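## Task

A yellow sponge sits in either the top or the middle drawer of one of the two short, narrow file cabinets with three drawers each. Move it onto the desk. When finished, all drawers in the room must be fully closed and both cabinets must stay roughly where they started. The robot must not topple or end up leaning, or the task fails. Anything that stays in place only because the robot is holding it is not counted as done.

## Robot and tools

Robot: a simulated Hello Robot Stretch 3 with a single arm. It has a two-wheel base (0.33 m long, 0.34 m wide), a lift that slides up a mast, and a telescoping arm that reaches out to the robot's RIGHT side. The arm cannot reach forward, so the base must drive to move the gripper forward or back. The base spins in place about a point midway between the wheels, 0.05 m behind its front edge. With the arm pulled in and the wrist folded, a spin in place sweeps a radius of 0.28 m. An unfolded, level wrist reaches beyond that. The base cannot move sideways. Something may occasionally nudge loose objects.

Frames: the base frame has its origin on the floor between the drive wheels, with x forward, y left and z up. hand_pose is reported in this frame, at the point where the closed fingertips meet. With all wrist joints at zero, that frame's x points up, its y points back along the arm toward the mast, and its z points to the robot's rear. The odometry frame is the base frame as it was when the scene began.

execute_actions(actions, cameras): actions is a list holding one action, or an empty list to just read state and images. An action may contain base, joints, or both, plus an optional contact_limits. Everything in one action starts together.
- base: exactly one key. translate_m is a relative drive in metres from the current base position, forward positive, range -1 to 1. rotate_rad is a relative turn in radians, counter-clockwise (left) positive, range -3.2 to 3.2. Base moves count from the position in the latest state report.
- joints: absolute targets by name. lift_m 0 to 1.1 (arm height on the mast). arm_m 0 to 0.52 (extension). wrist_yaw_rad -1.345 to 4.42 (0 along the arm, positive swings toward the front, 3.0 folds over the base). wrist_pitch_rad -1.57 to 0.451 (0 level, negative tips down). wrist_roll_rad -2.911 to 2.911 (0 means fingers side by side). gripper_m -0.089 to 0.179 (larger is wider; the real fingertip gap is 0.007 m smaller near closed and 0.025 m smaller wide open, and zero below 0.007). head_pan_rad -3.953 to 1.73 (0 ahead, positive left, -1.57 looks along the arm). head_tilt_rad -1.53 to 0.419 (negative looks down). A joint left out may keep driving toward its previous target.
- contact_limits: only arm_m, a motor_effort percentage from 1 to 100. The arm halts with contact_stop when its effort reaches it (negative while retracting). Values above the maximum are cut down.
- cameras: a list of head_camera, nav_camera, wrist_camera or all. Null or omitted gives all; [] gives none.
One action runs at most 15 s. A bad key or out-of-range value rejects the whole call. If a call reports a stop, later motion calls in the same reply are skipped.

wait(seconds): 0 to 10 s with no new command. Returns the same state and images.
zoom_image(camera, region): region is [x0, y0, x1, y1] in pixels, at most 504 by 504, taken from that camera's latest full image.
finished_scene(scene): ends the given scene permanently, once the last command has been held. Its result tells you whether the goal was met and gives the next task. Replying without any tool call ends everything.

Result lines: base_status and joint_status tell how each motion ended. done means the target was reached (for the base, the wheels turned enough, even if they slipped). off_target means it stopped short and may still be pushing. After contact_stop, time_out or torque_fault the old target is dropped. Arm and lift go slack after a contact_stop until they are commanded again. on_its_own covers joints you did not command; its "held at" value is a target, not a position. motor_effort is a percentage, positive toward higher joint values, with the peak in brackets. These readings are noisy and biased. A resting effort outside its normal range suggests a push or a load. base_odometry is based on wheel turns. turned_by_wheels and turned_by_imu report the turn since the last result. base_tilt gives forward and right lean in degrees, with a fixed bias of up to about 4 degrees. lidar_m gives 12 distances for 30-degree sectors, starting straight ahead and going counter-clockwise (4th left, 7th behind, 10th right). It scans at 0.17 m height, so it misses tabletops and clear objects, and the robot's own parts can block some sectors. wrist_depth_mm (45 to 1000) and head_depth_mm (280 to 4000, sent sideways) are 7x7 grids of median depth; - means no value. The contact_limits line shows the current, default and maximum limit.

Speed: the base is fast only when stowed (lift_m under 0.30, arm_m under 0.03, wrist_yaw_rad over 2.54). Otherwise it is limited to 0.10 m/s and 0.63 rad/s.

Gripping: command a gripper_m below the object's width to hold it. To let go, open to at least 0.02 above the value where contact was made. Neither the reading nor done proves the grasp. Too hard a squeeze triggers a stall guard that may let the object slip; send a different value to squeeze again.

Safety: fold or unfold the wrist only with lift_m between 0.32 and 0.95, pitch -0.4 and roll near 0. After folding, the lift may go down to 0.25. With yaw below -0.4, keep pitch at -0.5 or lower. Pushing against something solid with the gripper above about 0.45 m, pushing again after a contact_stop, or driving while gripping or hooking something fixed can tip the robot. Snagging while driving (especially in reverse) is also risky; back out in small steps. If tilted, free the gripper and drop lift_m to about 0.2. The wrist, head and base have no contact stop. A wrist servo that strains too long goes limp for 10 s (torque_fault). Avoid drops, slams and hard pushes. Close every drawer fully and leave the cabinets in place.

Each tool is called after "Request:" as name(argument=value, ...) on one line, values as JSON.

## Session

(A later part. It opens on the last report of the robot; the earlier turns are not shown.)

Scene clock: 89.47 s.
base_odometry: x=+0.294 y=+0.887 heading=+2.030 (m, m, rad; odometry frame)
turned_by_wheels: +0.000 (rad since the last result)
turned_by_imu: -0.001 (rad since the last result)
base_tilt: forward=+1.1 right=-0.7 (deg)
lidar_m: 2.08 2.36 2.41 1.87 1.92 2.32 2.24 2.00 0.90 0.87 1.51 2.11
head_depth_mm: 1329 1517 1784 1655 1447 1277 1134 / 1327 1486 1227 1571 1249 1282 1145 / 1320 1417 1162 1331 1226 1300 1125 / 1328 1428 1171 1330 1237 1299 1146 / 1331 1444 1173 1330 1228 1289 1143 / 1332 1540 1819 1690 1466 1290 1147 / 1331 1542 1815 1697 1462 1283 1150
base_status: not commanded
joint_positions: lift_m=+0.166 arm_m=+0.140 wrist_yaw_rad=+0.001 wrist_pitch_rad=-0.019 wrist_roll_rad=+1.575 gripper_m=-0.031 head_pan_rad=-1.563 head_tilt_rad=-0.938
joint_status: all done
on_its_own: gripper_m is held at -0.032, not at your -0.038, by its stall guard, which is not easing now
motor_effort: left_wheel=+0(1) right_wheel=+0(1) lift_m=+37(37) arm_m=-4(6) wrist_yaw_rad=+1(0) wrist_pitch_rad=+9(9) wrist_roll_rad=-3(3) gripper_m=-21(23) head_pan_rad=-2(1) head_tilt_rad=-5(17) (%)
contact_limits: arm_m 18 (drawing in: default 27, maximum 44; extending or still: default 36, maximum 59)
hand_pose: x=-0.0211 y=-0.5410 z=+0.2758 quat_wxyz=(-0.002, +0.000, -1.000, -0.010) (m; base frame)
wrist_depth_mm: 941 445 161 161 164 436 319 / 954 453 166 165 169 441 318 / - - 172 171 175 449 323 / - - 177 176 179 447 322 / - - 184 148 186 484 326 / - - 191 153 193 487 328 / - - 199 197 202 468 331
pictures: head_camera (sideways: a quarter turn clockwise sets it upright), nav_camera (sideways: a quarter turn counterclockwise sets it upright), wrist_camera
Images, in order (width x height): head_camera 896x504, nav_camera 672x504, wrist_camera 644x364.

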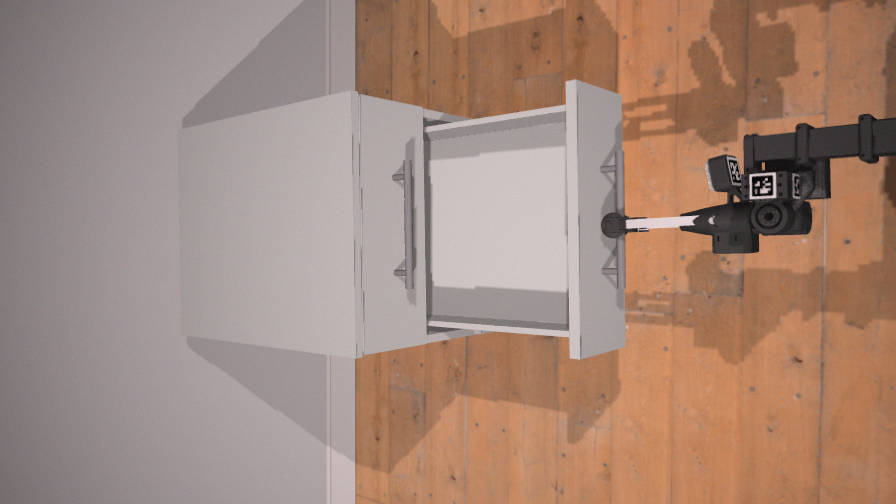

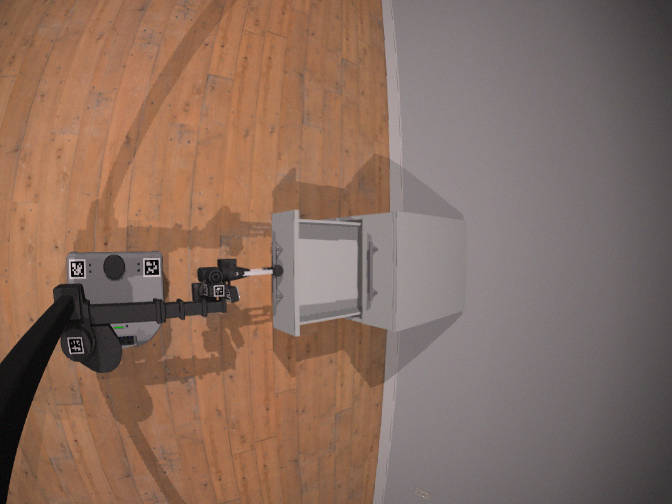

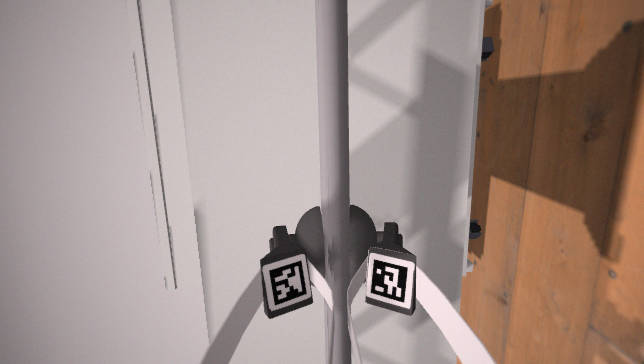

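Request:
execute_actions(actions=[{"joints":{"arm_m":0.443,"head_pan_rad":0.0,"head_tilt_rad":-0.45},"contact_limits":{"arm_m":20}}])

Scene clock: 95.80 s.
base_odometry: x=+0.294 y=+0.887 heading=+2.030 (m, m, rad; odometry frame)
turned_by_wheels: +0.000 (rad since the last result)
turned_by_imu: -0.001 (rad since the last result)
base_tilt: forward=+1.3 right=-0.8 (deg)
lidar_m: 2.08 2.35 2.40 1.87 1.92 2.31 2.24 2.00 0.90 0.87 1.51 2.10
head_depth_mm: 2161 2359 2322 2688 2333 1806 1458 / 2173 2352 2360 2688 2349 1799 1456 / 2191 2354 2449 2680 2357 1814 1458 / 2214 2359 2464 2722 2359 1817 1464 / 2187 2338 2108 2691 2298 1812 1467 / 2213 2350 2547 2734 2406 1820 1468 / 2205 2348 2512 2742 2385 1820 1474
base_status: not commanded
joint_positions: lift_m=+0.166 arm_m=+0.443 wrist_yaw_rad=+0.001 wrist_pitch_rad=-0.018 wrist_roll_rad=+1.575 gripper_m=-0.031 head_pan_rad=-0.007 head_tilt_rad=-0.458
joint_status: all done
on_its_own: gripper_m is held at -0.032, not at your -0.038, by its stall guard, which is not easing now
motor_effort: left_wheel=+0(1) right_wheel=+0(1) lift_m=+36(36) arm_m=+3(6) wrist_yaw_rad=+0(1) wrist_pitch_rad=+8(9) wrist_roll_rad=-3(3) gripper_m=-19(20) head_pan_rad=+3(32) head_tilt_rad=+3(26) (%)
contact_limits: arm_m 20 (drawing in: default 27, maximum 44; extending or still: default 36, maximum 59)
hand_pose: x=-0.0211 y=-0.8435 z=+0.2761 quat_wxyz=(-0.002, +0.000, -1.000, -0.009) (m; base frame)
wrist_depth_mm: 161 161 161 161 165 167 167 / 166 167 166 167 168 173 175 / 172 172 172 171 175 179 180 / 176 178 178 177 180 183 185 / 182 183 184 148 186 191 192 / 189 190 190 153 192 198 199 / 195 198 199 197 201 206 204
pictures: head_camera (sideways: a quarter turn clockwise sets it upright), nav_camera (sideways: a quarter turn counterclockwise sets it upright), wrist_camera
Images, in order (width x height): head_camera 896x504, nav_camera 672x504, wrist_camera 644x364.

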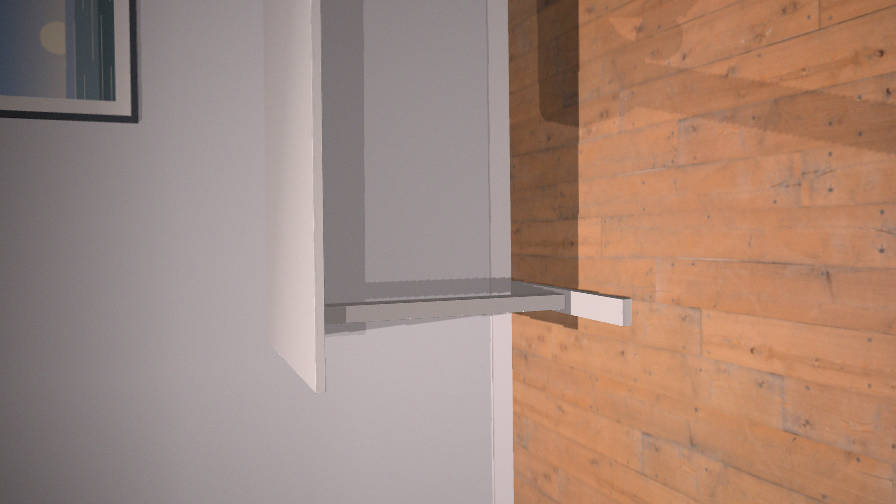

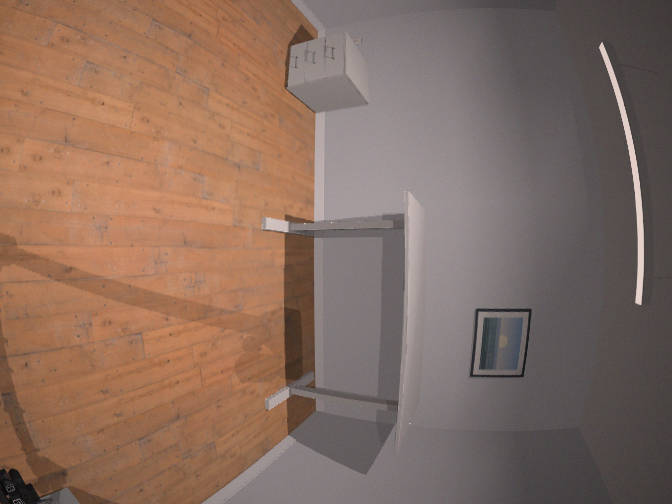

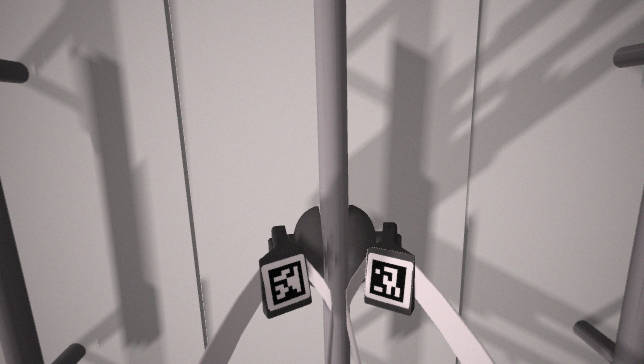

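Request:
execute_actions(actions=[{"joints":{"gripper_m":0.06,"head_pan_rad":0.6,"head_tilt_rad":-0.4}}])

Request:
execute_actions(actions=[{"joints":{"arm_m":0.36}}], cameras=["wrist_camera"])

Scene clock: 101.17 s.
base_odometry: x=+0.294 y=+0.887 heading=+2.030 (m, m, rad; odometry frame)
turned_by_wheels: +0.000 (rad since the last result)
turned_by_imu: -0.001 (rad since the last result)
base_tilt: forward=+1.3 right=-0.5 (deg)
lidar_m: 2.08 2.35 2.42 1.87 1.92 2.31 2.24 2.00 0.90 0.87 1.51 2.11
head_depth_mm: 2291 2382 2524 2664 2522 1905 1519 / 2402 2561 2685 2836 2549 1908 1530 / 2548 2717 2877 2794 2566 1911 1518 / 2744 2909 3042 2593 2585 1910 1533 / 2923 3126 3347 3420 2600 1930 1531 / 2857 2951 3094 3244 2615 1924 1541 / 2580 2674 2802 2904 2586 1945 1537
base_status: not commanded
joint_positions: lift_m=+0.166 arm_m=+0.443 wrist_yaw_rad=+0.001 wrist_pitch_rad=-0.018 wrist_roll_rad=+1.575 gripper_m=+0.060 head_pan_rad=+0.593 head_tilt_rad=-0.409
joint_status: all done
motor_effort: left_wheel=-1(1) right_wheel=+1(1) lift_m=+37(37) arm_m=+3(3) wrist_yaw_rad=+0(0) wrist_pitch_rad=+8(9) wrist_roll_rad=-3(3) gripper_m=+1(83) head_pan_rad=+2(26) head_tilt_rad=+3(8) (%)
hand_pose: x=-0.0211 y=-0.8435 z=+0.2761 quat_wxyz=(-0.002, +0.000, -1.000, -0.009) (m; base frame)
wrist_depth_mm: 161 162 163 163 165 168 169 / 166 167 167 168 171 173 174 / 171 172 174 173 177 178 180 / 177 178 180 180 183 185 187 / 182 184 185 187 188 190 193 / 189 191 - 191 197 197 198 / 195 197 200 200 203 205 204
pictures: head_camera (sideways: a quarter turn clockwise sets it upright), nav_camera (sideways: a quarter turn counterclockwise sets it upright), wrist_camera
Images, in order (width x height): head_camera 896x504, nav_camera 672x504, wrist_camera 644x364.

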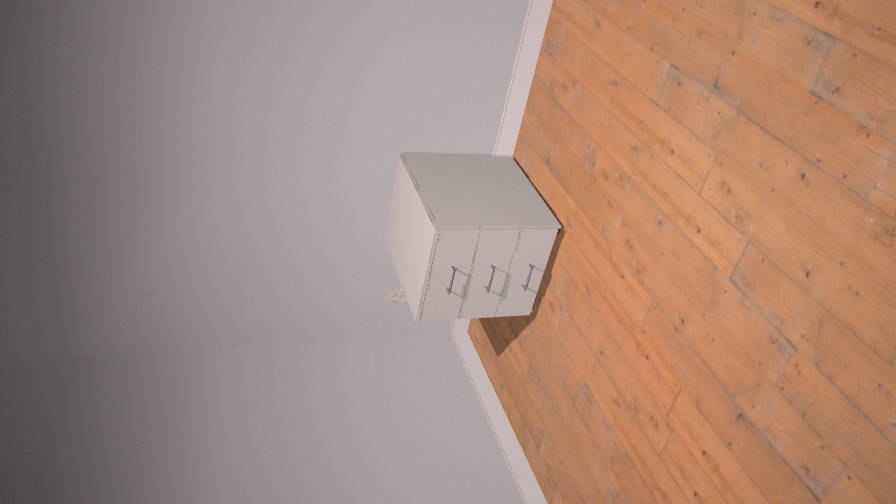

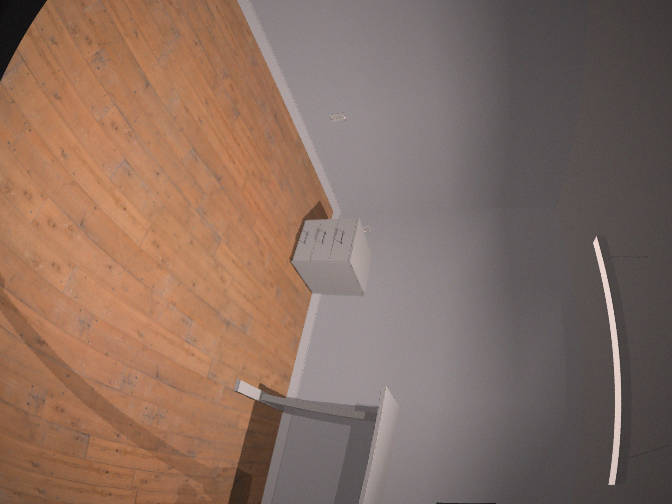

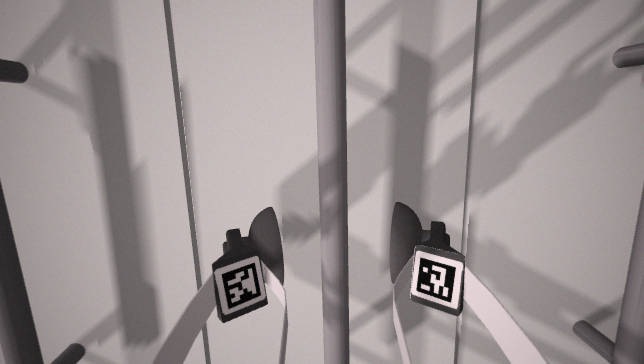

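Scene clock: 103.00 s.
base_odometry: x=+0.294 y=+0.887 heading=+2.030 (m, m, rad; odometry frame)
turned_by_wheels: +0.000 (rad since the last result)
turned_by_imu: +0.000 (rad since the last result)
base_tilt: forward=+1.1 right=-0.6 (deg)
lidar_m: 2.09 2.36 2.40 1.87 1.92 2.31 2.24 2.00 0.90 0.87 1.52 2.11
head_depth_mm: 2268 2363 2527 2715 2528 1893 1508 / 2381 2527 2690 2834 2563 1909 1514 / 2529 2695 2871 2794 2574 1943 1536 / 2710 2897 3012 2610 2566 1922 1533 / 2904 3132 3340 3406 2577 1925 1538 / 2855 3001 3111 3206 2590 1925 1540 / 2566 2666 2769 2906 2594 1946 1534
base_status: not commanded
joint_positions: lift_m=+0.166 arm_m=+0.360 wrist_yaw_rad=+0.001 wrist_pitch_rad=-0.018 wrist_roll_rad=+1.575 gripper_m=+0.060 head_pan_rad=+0.593 head_tilt_rad=-0.409
joint_status: all done
motor_effort: left_wheel=-1(1) right_wheel=+1(0) lift_m=+37(36) arm_m=-5(8) wrist_yaw_rad=+1(0) wrist_pitch_rad=+8(8) wrist_roll_rad=-3(3) gripper_m=+1(1) head_pan_rad=+3(2) head_tilt_rad=+3(3) (%)
hand_pose: x=-0.0211 y=-0.7610 z=+0.2761 quat_wxyz=(-0.002, +0.000, -1.000, -0.009) (m; base frame)
wrist_depth_mm: 235 236 240 240 243 245 246 / 240 244 247 247 251 252 256 / 250 253 254 255 260 260 264 / 258 257 263 263 267 267 275 / 268 267 272 270 277 278 288 / 278 278 - 281 287 283 293 / 292 288 293 293 298 300 305
pictures: wrist_camera
Images, in order (width x height): wrist_camera 644x364.

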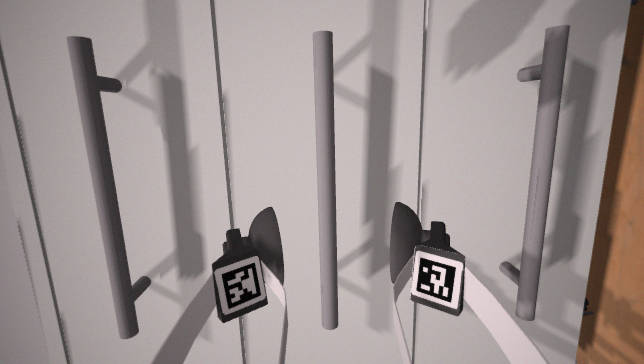

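Request:
execute_actions(actions=[{"base":{"rotate_rad":0.937},"joints":{"arm_m":0.0,"lift_m":0.335,"wrist_pitch_rad":-0.4,"wrist_roll_rad":0.0,"wrist_yaw_rad":3.0,"head_pan_rad":-0.3,"head_tilt_rad":-0.5}}], cameras=["head_camera","nav_camera"])

Scene clock: 117.63 s.
base_odometry: x=+0.294 y=+0.887 heading=+2.966 (m, m, rad; odometry frame)
turned_by_wheels: +0.937 (rad since the last result)
turned_by_imu: +0.919 (rad since the last result)
base_tilt: forward=+1.2 right=-0.7 (deg)
lidar_m: 2.49 1.87 1.87 2.40 2.24 2.26 1.54 0.87 0.88 1.89 2.09 2.36
head_depth_mm: 2297 2441 2628 2721 2210 1724 1410 / 2444 2614 2740 2873 2213 1722 1419 / 2619 2788 2877 2684 2237 1725 1424 / 2750 3033 3141 2702 2247 1736 1412 / 2933 3104 3312 3208 2253 1747 1430 / 2708 2814 3055 3028 2243 1756 1432 / 2449 2580 2702 2820 2274 1761 1439
base_status: done
joint_positions: lift_m=+0.335 arm_m=+0.000 wrist_yaw_rad=+2.997 wrist_pitch_rad=-0.414 wrist_roll_rad=+0.004 gripper_m=+0.060 head_pan_rad=-0.293 head_tilt_rad=-0.494
joint_status: all done
motor_effort: left_wheel=-3(7) right_wheel=+2(6) lift_m=+52(54) arm_m=-4(3) wrist_yaw_rad=+3(1) wrist_pitch_rad=+7(7) wrist_roll_rad=-2(7) gripper_m=+1(1) head_pan_rad=-3(31) head_tilt_rad=-3(11) (%)
hand_pose: x=+0.0111 y=+0.0773 z=+0.3483 quat_wxyz=(+0.195, +0.702, +0.095, +0.679) (m; base frame)
wrist_depth_mm: - - - - - - - / - - - - - - - / - - - - 988 944 933 / 811 816 794 798 763 757 753 / 669 670 - 640 661 630 617 / 561 560 - 551 523 545 541 / 485 505 - - 472 472 468
pictures: head_camera (sideways: a quarter turn clockwise sets it upright), nav_camera (sideways: a quarter turn counterclockwise sets it upright)
Images, in order (width x height): head_camera 896x504, nav_camera 672x504.

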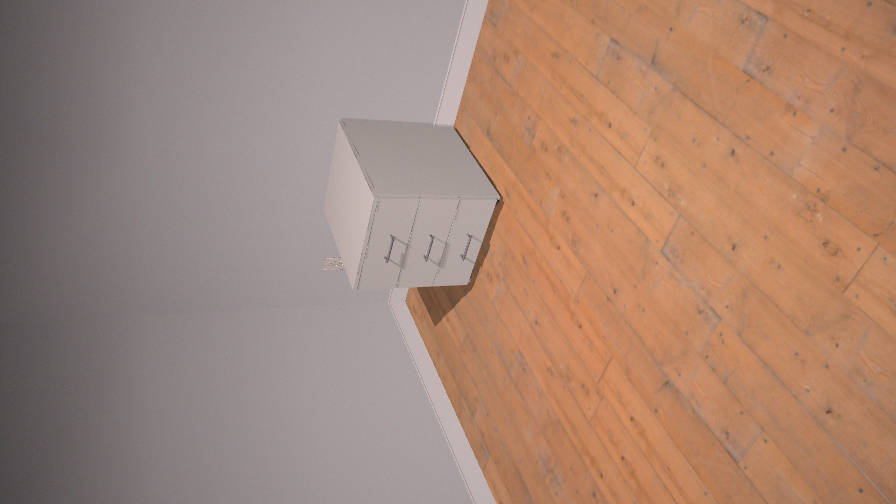

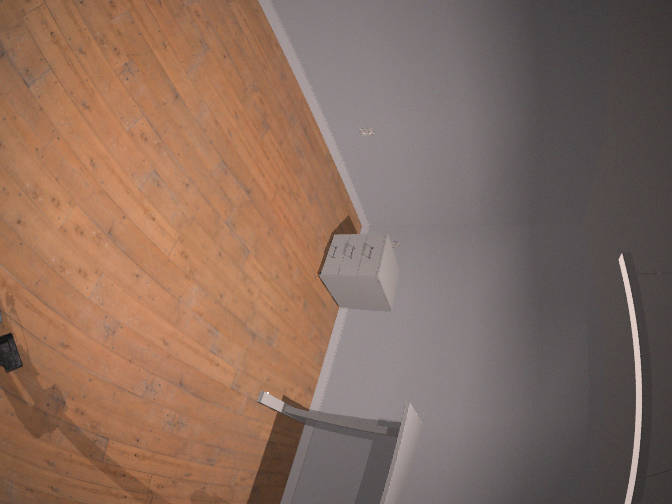

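Request:
execute_actions(actions=[{"joints":{"lift_m":0.285}}], cameras=[])

Request:
execute_actions(actions=[{"base":{"translate_m":1.0}}], cameras=[])

Request:
execute_actions(actions=[{"base":{"translate_m":0.82},"joints":{"head_pan_rad":-0.92,"head_tilt_rad":-0.85}}], cameras=["head_camera","nav_camera"])

Scene clock: 121.43 s.
base_odometry: x=+0.294 y=+0.887 heading=+2.966 (m, m, rad; odometry frame)
turned_by_wheels: +0.000 (rad since the last result)
turned_by_imu: -0.001 (rad since the last result)
base_tilt: forward=+1.2 right=-0.8 (deg)
lidar_m: 2.49 1.87 1.88 2.40 2.24 2.26 1.55 0.87 0.88 1.89 2.09 2.36
head_depth_mm: 2291 2451 2621 2755 2221 1725 1417 / 2443 2640 2811 2915 2252 1720 1425 / 2610 2823 2885 2705 2234 1733 1416 / 2794 3009 3134 2672 2233 1748 1417 / 2962 3110 3370 3151 2232 1760 1423 / 2687 2812 3039 3009 2293 1768 1427 / 2464 2578 2737 2838 2252 1741 1437
base_status: not commanded
joint_positions: lift_m=+0.285 arm_m=+0.000 wrist_yaw_rad=+2.997 wrist_pitch_rad=-0.415 wrist_roll_rad=+0.004 gripper_m=+0.060 head_pan_rad=-0.293 head_tilt_rad=-0.494
joint_status: all done
motor_effort: left_wheel=-2(2) right_wheel=+2(2) lift_m=+36(43) arm_m=-3(4) wrist_yaw_rad=+3(3) wrist_pitch_rad=+6(7) wrist_roll_rad=-2(2) gripper_m=+0(0) head_pan_rad=-1(2) head_tilt_rad=-2(3) (%)
hand_pose: x=+0.0110 y=+0.0772 z=+0.2985 quat_wxyz=(+0.196, +0.702, +0.095, +0.678) (m; base frame)
wrist_depth_mm: - - - - - - - / - - - - - - - / 931 931 880 892 859 838 831 / 739 731 706 701 698 669 666 / 596 583 - 573 583 560 553 / 502 508 - - 474 485 472 / 449 - - - 424 421 418
pictures: none
No camera images: the call's "cameras" was empty. Leave "cameras" out to get every camera's image.

Scene clock: 126.43 s.
base_odometry: x=-0.691 y=+1.061 heading=+2.966 (m, m, rad; odometry frame)
turned_by_wheels: +0.000 (rad since the last result)
turned_by_imu: +0.004 (rad since the last result)
base_tilt: forward=+1.2 right=-0.6 (deg)
lidar_m: 1.61 1.51 1.36 1.35 2.82 2.87 1.80 1.72 2.30 1.60 1.96 1.47
head_depth_mm: 1785 1891 2003 1841 1664 1726 1405 / 1899 2024 2166 1842 1748 1730 1419 / 2009 2143 2338 2427 1925 1738 1424 / 2086 2222 2443 2572 2237 1742 1426 / 1905 2014 2165 2309 2226 1758 1421 / 1709 1811 1913 2033 2113 1750 1434 / 1574 1652 1746 1843 1929 1770 1437
base_status: done
joint_positions: lift_m=+0.285 arm_m=+0.000 wrist_yaw_rad=+2.998 wrist_pitch_rad=-0.415 wrist_roll_rad=+0.004 gripper_m=+0.060 head_pan_rad=-0.293 head_tilt_rad=-0.495
joint_status: not commanded
motor_effort: left_wheel=-3(6) right_wheel=+2(6) lift_m=+37(37) arm_m=-4(4) wrist_yaw_rad=+3(3) wrist_pitch_rad=+7(7) wrist_roll_rad=-2(2) gripper_m=+1(0) head_pan_rad=-2(2) head_tilt_rad=-3(3) (%)
hand_pose: x=+0.0109 y=+0.0772 z=+0.2985 quat_wxyz=(+0.196, +0.702, +0.096, +0.678) (m; base frame)
wrist_depth_mm: - - - - - - - / - - - - - - - / 947 920 900 904 857 851 848 / 702 720 719 692 696 680 674 / 592 582 - 574 582 571 560 / 504 513 - - 473 481 471 / 449 - - - 424 415 413
pictures: none
No camera images: the call's "cameras" was empty. Leave "cameras" out to get every camera's image.

Scene clock: 130.87 s.
base_odometry: x=-1.498 y=+1.204 heading=+2.966 (m, m, rad; odometry frame)
turned_by_wheels: +0.000 (rad since the last result)
turned_by_imu: +0.004 (rad since the last result)
base_tilt: forward=+1.2 right=-0.6 (deg)
lidar_m: 0.89 0.84 0.85 1.10 1.40 3.35 2.50 2.51 1.62 1.59 0.92 0.94
head_depth_mm: 1308 1475 1707 1833 1543 1343 1172 / 1312 1491 1610 1701 1507 1330 1173 / 1320 1491 1335 1224 1453 1346 1177 / 1332 1501 1335 1234 1452 1335 1179 / 1335 1508 1401 1235 1483 1342 1180 / 1342 1522 1755 1848 1558 1351 1184 / 1343 1519 1765 1859 1560 1352 1178
base_status: done
joint_positions: lift_m=+0.285 arm_m=+0.000 wrist_yaw_rad=+2.998 wrist_pitch_rad=-0.415 wrist_roll_rad=+0.004 gripper_m=+0.060 head_pan_rad=-0.913 head_tilt_rad=-0.840
joint_status: all done
motor_effort: left_wheel=-3(8) right_wheel=+2(6) lift_m=+37(37) arm_m=-4(4) wrist_yaw_rad=+3(2) wrist_pitch_rad=+7(7) wrist_roll_rad=-2(2) gripper_m=+0(0) head_pan_rad=-1(25) head_tilt_rad=-4(23) (%)
hand_pose: x=+0.0109 y=+0.0772 z=+0.2985 quat_wxyz=(+0.196, +0.702, +0.096, +0.678) (m; base frame)
wrist_depth_mm: - - - - 919 769 644 / - - - - 966 803 664 / 950 917 918 891 878 801 700 / 726 714 711 711 687 673 679 / 598 592 - 569 587 573 558 / 500 510 - - 469 478 468 / 454 - - - 419 416 417
pictures: head_camera (sideways: a quarter turn clockwise sets it upright), nav_camera (sideways: a quarter turn counterclockwise sets it upright)
Images, in order (width x height): head_camera 896x504, nav_camera 672x504.

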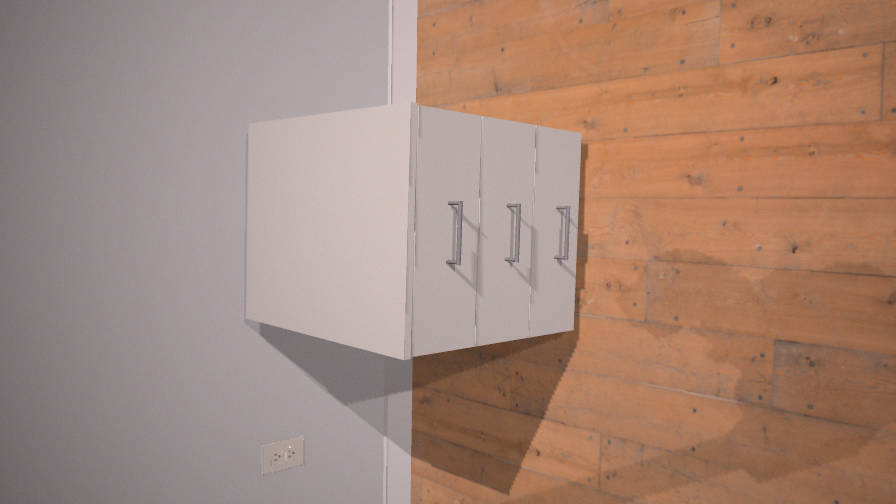

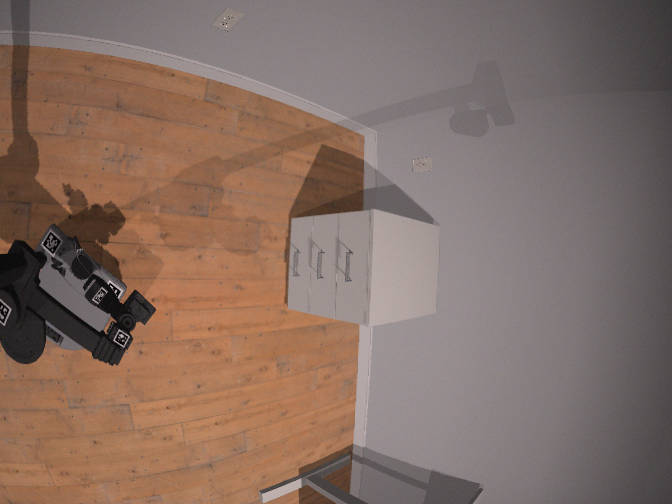

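Request:
execute_actions(actions=[{"base":{"rotate_rad":0.60},"joints":{"lift_m":0.33,"head_pan_rad":-1.57,"head_tilt_rad":-0.85}}], cameras=["head_camera"])

Scene clock: 140.10 s.
base_odometry: x=-1.498 y=+1.204 heading=-2.717 (m, m, rad; odometry frame)
turned_by_wheels: +0.600 (rad since the last result)
turned_by_imu: +0.588 (rad since the last result)
base_tilt: forward=+1.2 right=-0.6 (deg)
lidar_m: 0.84 0.87 1.18 1.39 3.42 2.51 2.93 1.62 1.56 0.92 1.20 0.87
head_depth_mm: 1334 1511 1733 1829 1546 1335 1175 / 1328 1511 1738 1823 1546 1332 1171 / 1329 1506 1327 1227 1456 1332 1180 / 1327 1494 1344 1231 1456 1345 1179 / 1326 1496 1352 1234 1460 1344 1180 / 1319 1513 1690 1774 1554 1349 1181 / 1327 1496 1718 1859 1559 1343 1187
base_status: done
joint_positions: lift_m=+0.330 arm_m=+0.000 wrist_yaw_rad=+2.998 wrist_pitch_rad=-0.416 wrist_roll_rad=+0.004 gripper_m=+0.060 head_pan_rad=-1.563 head_tilt_rad=-0.840
joint_status: all done
motor_effort: left_wheel=-2(8) right_wheel=+2(6) lift_m=+52(53) arm_m=-4(4) wrist_yaw_rad=+3(3) wrist_pitch_rad=+7(7) wrist_roll_rad=-2(2) gripper_m=+0(0) head_pan_rad=-2(24) head_tilt_rad=-4(5) (%)
hand_pose: x=+0.0109 y=+0.0772 z=+0.3430 quat_wxyz=(+0.196, +0.702, +0.096, +0.678) (m; base frame)
wrist_depth_mm: - - - - - - 855 / - - - - - - 859 / - - - 996 961 950 860 / 812 803 771 786 755 766 740 / 678 648 - 636 659 626 610 / 552 548 - 553 522 536 529 / 483 502 - - 463 466 461
pictures: head_camera (sideways: a quarter turn clockwise sets it upright)
Images, in order (width x height): head_camera 896x504.

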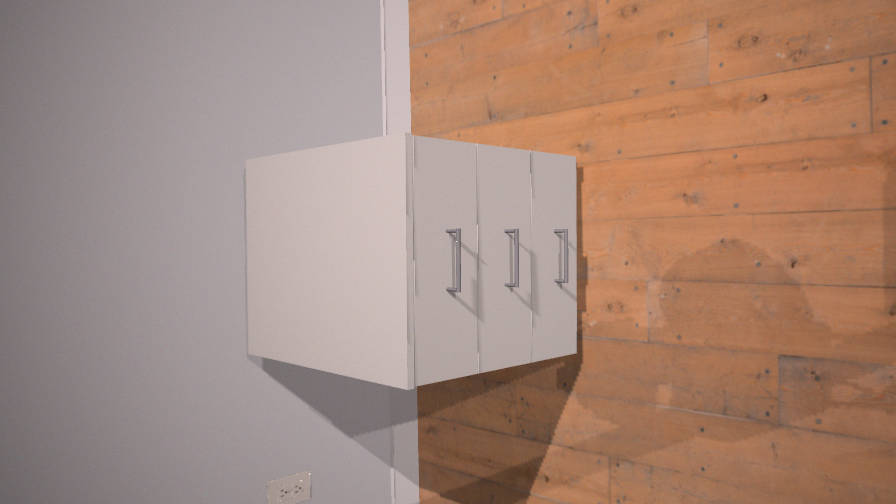

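Request:
execute_actions(actions=[{"base":{"translate_m":0.064},"joints":{"wrist_yaw_rad":0.0,"arm_m":0.24}}], cameras=[])

Request:
execute_actions(actions=[{"joints":{"wrist_roll_rad":1.57,"wrist_pitch_rad":0.0,"lift_m":0.323,"arm_m":0.41,"head_tilt_rad":-0.94},"contact_limits":{"arm_m":16}}], cameras=["head_camera","wrist_camera"])

Scene clock: 147.90 s.
base_odometry: x=-1.556 y=+1.178 heading=-2.717 (m, m, rad; odometry frame)
turned_by_wheels: +0.000 (rad since the last result)
turned_by_imu: -0.001 (rad since the last result)
base_tilt: forward=+1.2 right=-0.7 (deg)
lidar_m: 0.77 0.80 1.09 1.38 3.42 2.57 3.00 1.67 1.56 0.92 1.10 0.80
head_depth_mm: 1326 1511 1747 1820 1548 1326 1176 / 1330 1511 1638 1323 1518 1357 1184 / 1326 1505 1338 1230 1463 1394 1176 / 1337 1507 1340 1235 1451 1333 1182 / 1322 1507 1389 1263 1486 1346 1179 / 1316 1508 1734 1852 1557 1347 1182 / 1315 1503 1741 1853 1563 1353 1183
base_status: done
joint_positions: lift_m=+0.330 arm_m=+0.240 wrist_yaw_rad=+0.003 wrist_pitch_rad=-0.416 wrist_roll_rad=+0.002 gripper_m=+0.060 head_pan_rad=-1.563 head_tilt_rad=-0.840
joint_status: all done
motor_effort: left_wheel=-3(5) right_wheel=+2(5) lift_m=+52(52) arm_m=+3(5) wrist_yaw_rad=-2(2) wrist_pitch_rad=+8(7) wrist_roll_rad=-1(2) gripper_m=+0(0) head_pan_rad=-1(2) head_tilt_rad=-4(4) (%)
hand_pose: x=-0.0209 y=-0.6094 z=+0.3430 quat_wxyz=(+0.692, +0.147, -0.692, -0.145) (m; base frame)
wrist_depth_mm: 898 907 389 382 387 390 918 / 967 - 426 424 425 961 - / 936 - 474 470 461 910 907 / 806 787 543 526 523 743 745 / 657 656 622 590 570 622 623 / 552 555 - 540 525 534 527 / 481 476 476 475 465 463 456
pictures: none
No camera images: the call's "cameras" was empty. Leave "cameras" out to get every camera's image.

Scene clock: 150.40 s.
base_odometry: x=-1.556 y=+1.178 heading=-2.717 (m, m, rad; odometry frame)
turned_by_wheels: +0.000 (rad since the last result)
turned_by_imu: +0.000 (rad since the last result)
base_tilt: forward=+1.2 right=-0.7 (deg)
lidar_m: 0.77 0.80 1.09 1.37 3.41 2.57 3.00 1.67 1.55 0.92 1.11 0.80
head_depth_mm: 1371 1581 1833 1683 1451 1281 1149 / 1373 1558 1246 1602 1462 1281 1153 / 1374 1455 1209 1361 1399 1287 1147 / 1370 1455 1214 1329 1435 1283 1151 / 1371 1474 1221 1450 1466 1295 1150 / 1363 1576 1842 1699 1466 1283 1157 / 1359 1563 1853 1697 1472 1292 1153
base_status: not commanded
joint_positions: lift_m=+0.323 arm_m=+0.410 wrist_yaw_rad=+0.002 wrist_pitch_rad=-0.023 wrist_roll_rad=+1.568 gripper_m=+0.060 head_pan_rad=-1.563 head_tilt_rad=-0.928
joint_status: all done
motor_effort: left_wheel=-2(2) right_wheel=+2(2) lift_m=+36(43) arm_m=+4(1) wrist_yaw_rad=-1(1) wrist_pitch_rad=+11(11) wrist_roll_rad=+0(4) gripper_m=+0(0) head_pan_rad=-1(1) head_tilt_rad=-5(11) (%)
contact_limits: arm_m 16 (drawing in: default 27, maximum 44; extending or still: default 36, maximum 59)
hand_pose: x=-0.0209 y=-0.8103 z=+0.4318 quat_wxyz=(+0.002, +0.001, -1.000, -0.012) (m; base frame)
wrist_depth_mm: 754 754 236 239 241 241 247 / 770 781 246 245 249 251 253 / 805 814 253 253 256 258 260 / 837 841 264 265 266 269 272 / 860 861 274 273 277 279 284 / 884 887 - 285 289 289 293 / 919 905 297 295 300 301 307
pictures: head_camera (sideways: a quarter turn clockwise sets it upright), wrist_camera
Images, in order (width x height): head_camera 896x504, wrist_camera 644x364.

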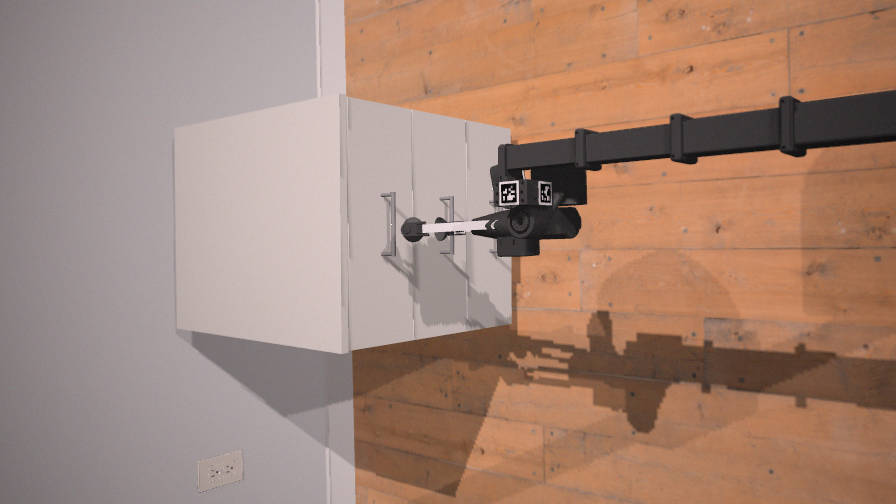

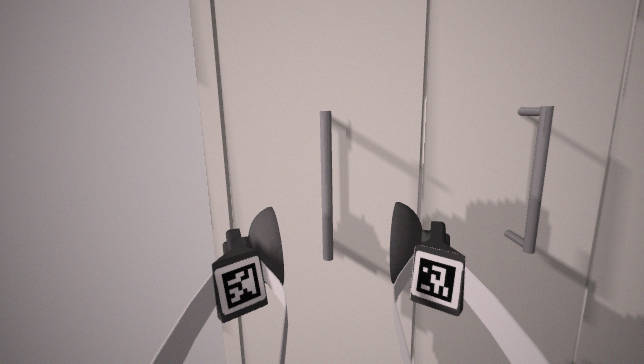

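Request:
execute_actions(actions=[{"joints":{"arm_m":0.495},"contact_limits":{"arm_m":14}}], cameras=["wrist_camera"])

Scene clock: 153.83 s.
base_odometry: x=-1.556 y=+1.178 heading=-2.717 (m, m, rad; odometry frame)
turned_by_wheels: +0.000 (rad since the last result)
turned_by_imu: -0.001 (rad since the last result)
base_tilt: forward=+1.3 right=-0.6 (deg)
lidar_m: 0.77 0.80 1.09 1.38 3.41 2.56 3.00 1.67 1.55 0.92 1.10 0.81
head_depth_mm: 1375 1587 1847 1669 1448 1284 1141 / 1366 1542 1241 1605 1462 1287 1158 / 1369 1455 1214 1285 1429 1289 1144 / 1368 1458 1206 1317 1468 1294 1148 / 1369 1475 1220 1450 1462 1288 1159 / 1372 1574 1859 1700 1477 1300 1153 / 1360 1571 1845 1699 1471 1290 1152
base_status: not commanded
joint_positions: lift_m=+0.323 arm_m=+0.494 wrist_yaw_rad=+0.002 wrist_pitch_rad=-0.021 wrist_roll_rad=+1.569 gripper_m=+0.060 head_pan_rad=-1.563 head_tilt_rad=-0.928
joint_status: all done
motor_effort: left_wheel=-3(2) right_wheel=+2(2) lift_m=+36(36) arm_m=+7(4) wrist_yaw_rad=-1(1) wrist_pitch_rad=+10(11) wrist_roll_rad=+0(0) gripper_m=+0(0) head_pan_rad=-2(2) head_tilt_rad=-5(5) (%)
contact_limits: arm_m 14 (drawing in: default 27, maximum 44; extending or still: default 36, maximum 59)
hand_pose: x=-0.0209 y=-0.8951 z=+0.4323 quat_wxyz=(+0.002, +0.001, -1.000, -0.011) (m; base frame)
wrist_depth_mm: 672 159 159 160 161 163 164 / 709 699 164 165 167 168 169 / 719 705 170 169 172 175 176 / 729 740 175 176 179 181 182 / 761 764 182 182 186 188 189 / 811 788 - 190 194 196 195 / 826 851 197 198 201 202 206
pictures: wrist_camera
Images, in order (width x height): wrist_camera 644x364.

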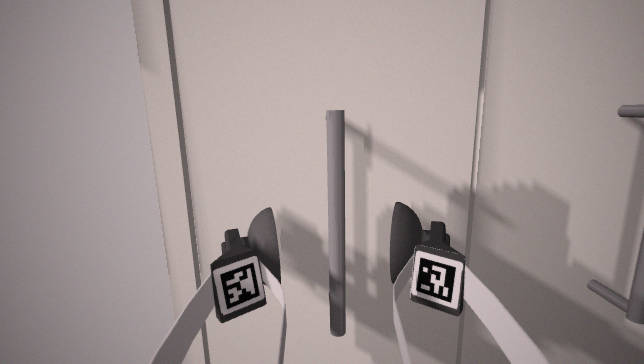

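Request:
execute_actions(actions=[{"joints":{"arm_m":0.490,"gripper_m":-0.038}}], cameras=["wrist_camera"])

Request:
execute_actions(actions=[{"joints":{"arm_m":0.19,"head_tilt_rad":-1.0},"contact_limits":{"arm_m":18}}])

Scene clock: 156.73 s.
base_odometry: x=-1.556 y=+1.178 heading=-2.717 (m, m, rad; odometry frame)
turned_by_wheels: +0.000 (rad since the last result)
turned_by_imu: +0.000 (rad since the last result)
base_tilt: forward=+1.1 right=-0.6 (deg)
lidar_m: 0.77 0.80 1.09 1.37 3.41 2.56 3.01 1.67 1.55 0.92 1.11 0.80
head_depth_mm: 1374 1590 1848 1683 1451 1277 1143 / 1370 1553 1243 1616 1453 1284 1152 / 1366 1442 1202 1285 1436 1288 1150 / 1382 1448 1206 1321 1460 1294 1154 / 1371 1478 1217 1450 1471 1291 1154 / 1362 1578 1850 1695 1474 1296 1151 / 1355 1566 1857 1711 1467 1294 1151
base_status: not commanded
joint_positions: lift_m=+0.323 arm_m=+0.490 wrist_yaw_rad=+0.002 wrist_pitch_rad=-0.020 wrist_roll_rad=+1.575 gripper_m=-0.037 head_pan_rad=-1.563 head_tilt_rad=-0.928
joint_status: all done
motor_effort: left_wheel=-2(3) right_wheel=+2(2) lift_m=+36(37) arm_m=-4(6) wrist_yaw_rad=-1(1) wrist_pitch_rad=+9(10) wrist_roll_rad=-3(3) gripper_m=-21(95) head_pan_rad=-2(1) head_tilt_rad=-5(5) (%)
hand_pose: x=-0.0209 y=-0.8909 z=+0.4324 quat_wxyz=(-0.002, +0.001, -1.000, -0.011) (m; base frame)
wrist_depth_mm: 687 163 163 163 165 167 169 / 695 699 167 169 170 172 174 / 737 737 173 175 177 179 180 / 743 751 180 181 183 185 187 / 761 777 186 157 190 192 193 / 816 809 193 - 196 198 199 / 826 817 201 202 206 206 210
pictures: wrist_camera
Images, in order (width x height): wrist_camera 644x364.

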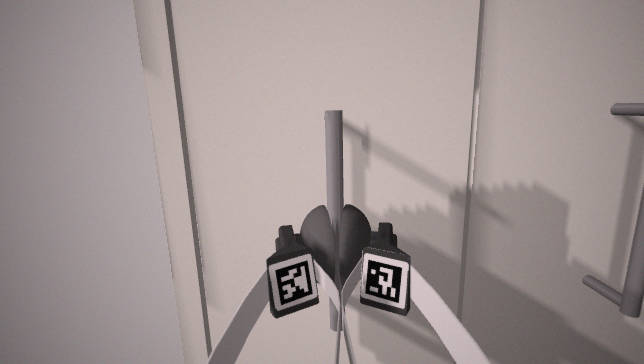

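Scene clock: 160.17 s.
base_odometry: x=-1.556 y=+1.178 heading=-2.717 (m, m, rad; odometry frame)
turned_by_wheels: +0.000 (rad since the last result)
turned_by_imu: +0.000 (rad since the last result)
base_tilt: forward=+1.2 right=-0.6 (deg)
lidar_m: 0.77 0.80 1.09 1.37 3.41 2.57 3.01 1.67 1.55 0.92 1.10 0.80
head_depth_mm: 1402 1640 1815 1590 1403 1252 1130 / 1402 1527 1236 1068 1410 1269 1149 / 1398 1303 1230 1075 1435 1223 1153 / 1403 1317 1233 1072 1442 1260 1151 / 1402 1349 1239 1077 1419 1270 1135 / 1400 1625 1852 1617 1428 1264 1136 / 1402 1627 1832 1620 1424 1269 1140
base_status: not commanded
joint_positions: lift_m=+0.323 arm_m=+0.190 wrist_yaw_rad=+0.014 wrist_pitch_rad=-0.023 wrist_roll_rad=+1.576 gripper_m=-0.034 head_pan_rad=-1.563 head_tilt_rad=-0.988
joint_status: all done
on_its_own: wrist_yaw_rad is at rest, and its effort (-13) is outside its rest range (-12 to +12)
motor_effort: left_wheel=+0(3) right_wheel=-2(2) lift_m=+37(37) arm_m=-4(5) wrist_yaw_rad=-13(13) wrist_pitch_rad=+11(11) wrist_roll_rad=-3(3) gripper_m=-19(21) head_pan_rad=-1(2) head_tilt_rad=-5(13) (%)
contact_limits: arm_m 18 (drawing in: default 27, maximum 44; extending or still: default 36, maximum 59)
hand_pose: x=-0.0177 y=-0.5909 z=+0.4316 quat_wxyz=(-0.002, +0.007, -1.000, -0.012) (m; base frame)
wrist_depth_mm: 947 962 160 161 163 443 452 / 962 969 166 167 169 460 470 / - - 172 173 175 478 479 / - - 179 180 182 504 504 / - - 186 183 189 518 510 / - - 194 - 197 708 507 / - - 204 204 207 737 515
pictures: head_camera (sideways: a quarter turn clockwise sets it upright), nav_camera (sideways: a quarter turn counterclockwise sets it upright), wrist_camera
Images, in order (width x height): head_camera 896x504, nav_camera 672x504, wrist_camera 644x364.

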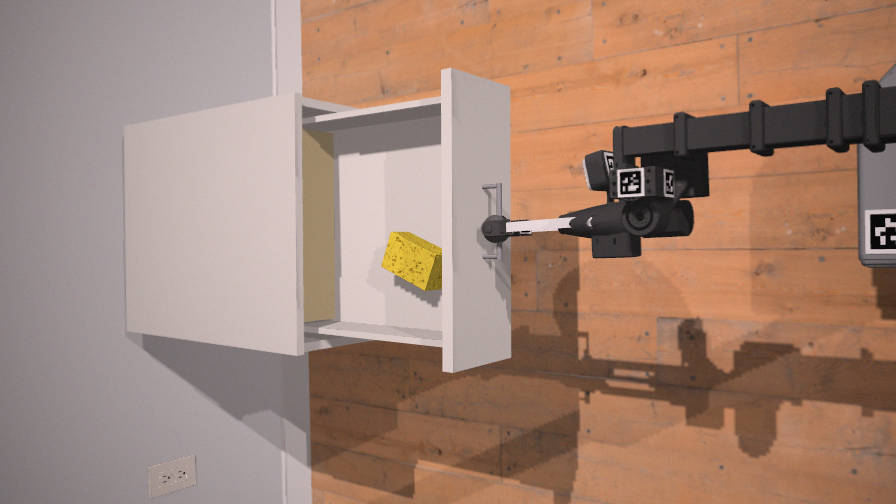

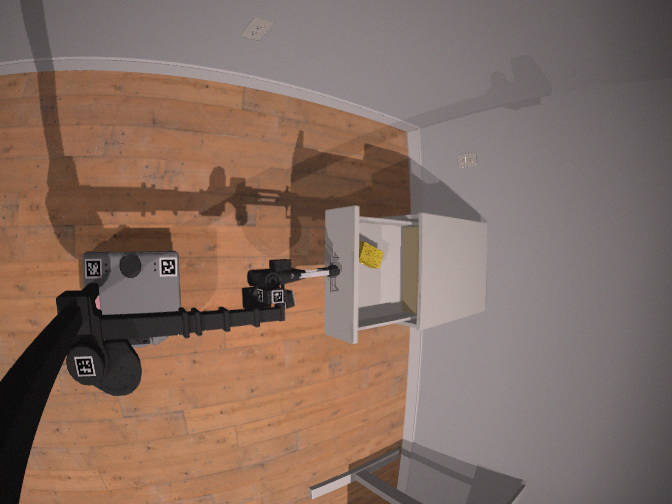

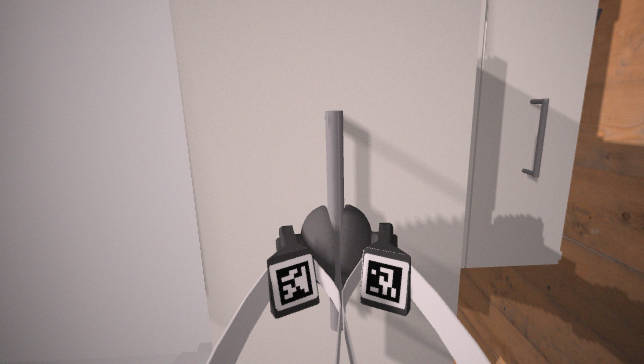

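Request:
zoom_image(camera="head_camera", region=[340, 190, 520, 330])

Region (340, 190, 520, 330) of head_camera's 896x504 image, scaled by 2.800, with more detail than that image has.

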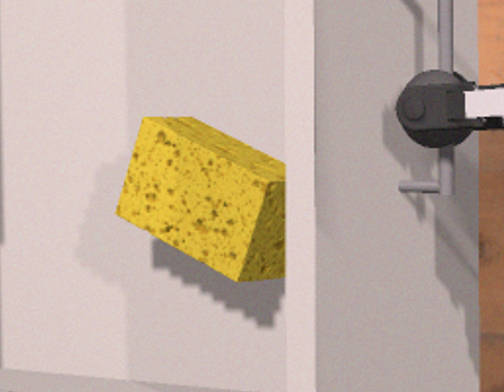

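Request:
execute_actions(actions=[{"joints":{"arm_m":0.165},"contact_limits":{"arm_m":16}}], cameras=[])

Request:
execute_actions(actions=[{"joints":{"gripper_m":0.06}}], cameras=[])

Request:
execute_actions(actions=[{"joints":{"arm_m":0.095}}], cameras=["head_camera"])

Scene clock: 180.60 s.
base_odometry: x=-1.556 y=+1.178 heading=-2.717 (m, m, rad; odometry frame)
turned_by_wheels: +0.000 (rad since the last result)
turned_by_imu: -0.001 (rad since the last result)
base_tilt: forward=+1.4 right=-0.7 (deg)
lidar_m: 0.77 0.80 1.09 1.38 3.41 2.57 3.00 1.67 1.56 0.92 1.11 0.81
head_depth_mm: 1407 1641 1808 1609 1401 1252 1127 / 1408 1529 1235 1074 1387 1256 1152 / 1405 1310 1232 1137 1406 1220 1146 / 1410 1318 1234 1110 1416 1248 1153 / 1404 1352 1232 1077 1397 1264 1136 / 1410 1628 1836 1622 1422 1261 1139 / 1397 1634 1824 1625 1426 1269 1139
base_status: not commanded
joint_positions: lift_m=+0.323 arm_m=+0.165 wrist_yaw_rad=+0.015 wrist_pitch_rad=-0.024 wrist_roll_rad=+1.576 gripper_m=-0.034 head_pan_rad=-1.563 head_tilt_rad=-0.988
joint_status: all done
on_its_own: wrist_yaw_rad is at rest, and its effort (-15) is outside its rest range (-12 to +12)
motor_effort: left_wheel=+0(0) right_wheel=-3(3) lift_m=+37(37) arm_m=-4(3) wrist_yaw_rad=-15(14) wrist_pitch_rad=+11(11) wrist_roll_rad=-3(3) gripper_m=-19(20) head_pan_rad=-2(2) head_tilt_rad=-5(5) (%)
contact_limits: arm_m 16 (drawing in: default 27, maximum 44; extending or still: default 36, maximum 59)
hand_pose: x=-0.0174 y=-0.5659 z=+0.4316 quat_wxyz=(-0.002, +0.008, -1.000, -0.012) (m; base frame)
wrist_depth_mm: 980 972 160 162 163 473 473 / - - 166 167 170 485 486 / - - 171 173 175 510 498 / - - 179 180 183 525 496 / - - 187 184 189 550 506 / - - 193 - 196 753 501 / - - 206 204 207 732 510
pictures: none
No camera images: the call's "cameras" was empty. Leave "cameras" out to get every camera's image.

Scene clock: 182.03 s.
base_odometry: x=-1.556 y=+1.178 heading=-2.717 (m, m, rad; odometry frame)
turned_by_wheels: +0.000 (rad since the last result)
turned_by_imu: -0.001 (rad since the last result)
base_tilt: forward=+1.1 right=-0.7 (deg)
lidar_m: 0.77 0.80 1.09 1.38 3.43 2.56 3.00 1.67 1.55 0.92 1.11 0.81
head_depth_mm: 1414 1639 1821 1601 1404 1251 1130 / 1409 1547 1232 1073 1385 1259 1150 / 1402 1311 1229 1136 1403 1221 1148 / 1411 1310 1238 1104 1411 1249 1146 / 1408 1352 1235 1082 1391 1264 1133 / 1399 1624 1825 1615 1420 1259 1141 / 1400 1635 1838 1633 1427 1263 1136
base_status: not commanded
joint_positions: lift_m=+0.323 arm_m=+0.165 wrist_yaw_rad=+0.003 wrist_pitch_rad=-0.024 wrist_roll_rad=+1.576 gripper_m=+0.060 head_pan_rad=-1.563 head_tilt_rad=-0.988
joint_status: all done
motor_effort: left_wheel=-2(1) right_wheel=+1(3) lift_m=+37(37) arm_m=-4(4) wrist_yaw_rad=-1(15) wrist_pitch_rad=+11(12) wrist_roll_rad=-3(3) gripper_m=+1(82) head_pan_rad=-2(2) head_tilt_rad=-6(6) (%)
hand_pose: x=-0.0206 y=-0.5658 z=+0.4315 quat_wxyz=(-0.002, +0.001, -1.000, -0.012) (m; base frame)
wrist_depth_mm: 976 998 162 163 164 474 469 / - - 167 169 171 489 491 / - - 172 174 176 508 508 / - - 179 180 183 527 503 / - - 186 187 188 548 503 / - - - 194 197 708 500 / - - 200 202 204 838 516
pictures: none
No camera images: the call's "cameras" was empty. Leave "cameras" out to get every camera's image.

Scene clock: 183.73 s.
base_odometry: x=-1.556 y=+1.178 heading=-2.717 (m, m, rad; odometry frame)
turned_by_wheels: +0.000 (rad since the last result)
turned_by_imu: +0.000 (rad since the last result)
base_tilt: forward=+1.1 right=-0.8 (deg)
lidar_m: 0.77 0.80 1.09 1.38 3.41 2.57 3.01 1.66 1.56 0.92 1.11 0.81
head_depth_mm: 1415 1642 1815 1603 1404 1256 1127 / 1407 1533 1241 1072 1376 1269 1146 / 1410 1306 1235 1136 1379 - 1127 / 1404 1314 1230 1106 1392 1236 1153 / 1403 1355 1242 1078 1381 1260 1136 / 1399 1632 1833 1604 1421 1270 1136 / 1399 1627 1841 1616 1422 1272 1147
base_status: not commanded
joint_positions: lift_m=+0.323 arm_m=+0.095 wrist_yaw_rad=+0.002 wrist_pitch_rad=-0.023 wrist_roll_rad=+1.576 gripper_m=+0.060 head_pan_rad=-1.563 head_tilt_rad=-0.988
joint_status: all done
motor_effort: left_wheel=-1(2) right_wheel=+1(2) lift_m=+37(37) arm_m=-4(1) wrist_yaw_rad=-1(2) wrist_pitch_rad=+11(11) wrist_roll_rad=-3(3) gripper_m=+1(1) head_pan_rad=-3(2) head_tilt_rad=-6(6) (%)
hand_pose: x=-0.0208 y=-0.4959 z=+0.4316 quat_wxyz=(-0.002, +0.001, -1.000, -0.012) (m; base frame)
wrist_depth_mm: - - 228 227 232 539 491 / - - 235 235 239 553 500 / - - 246 244 248 575 492 / - - 253 254 258 604 503 / - - - 260 267 630 511 / - - - 272 276 708 499 / - - - 282 290 809 510
pictures: head_camera (sideways: a quarter turn clockwise sets it upright)
Images, in order (width x height): head_camera 896x504.

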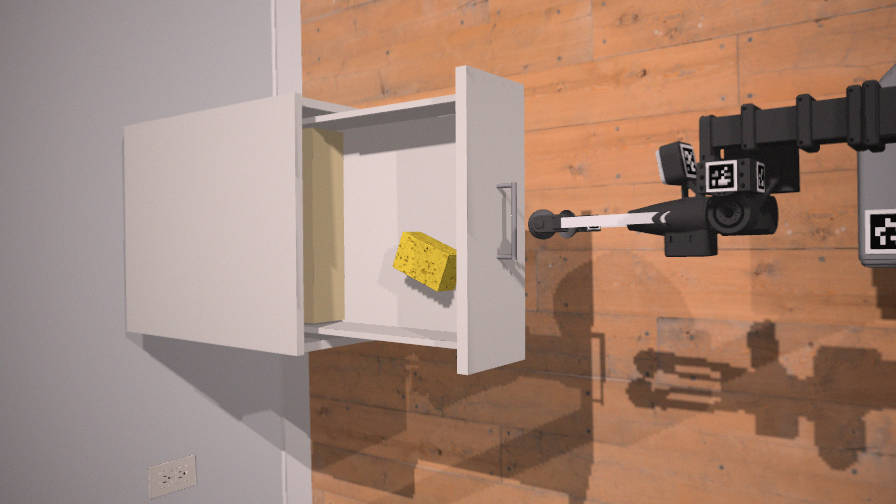

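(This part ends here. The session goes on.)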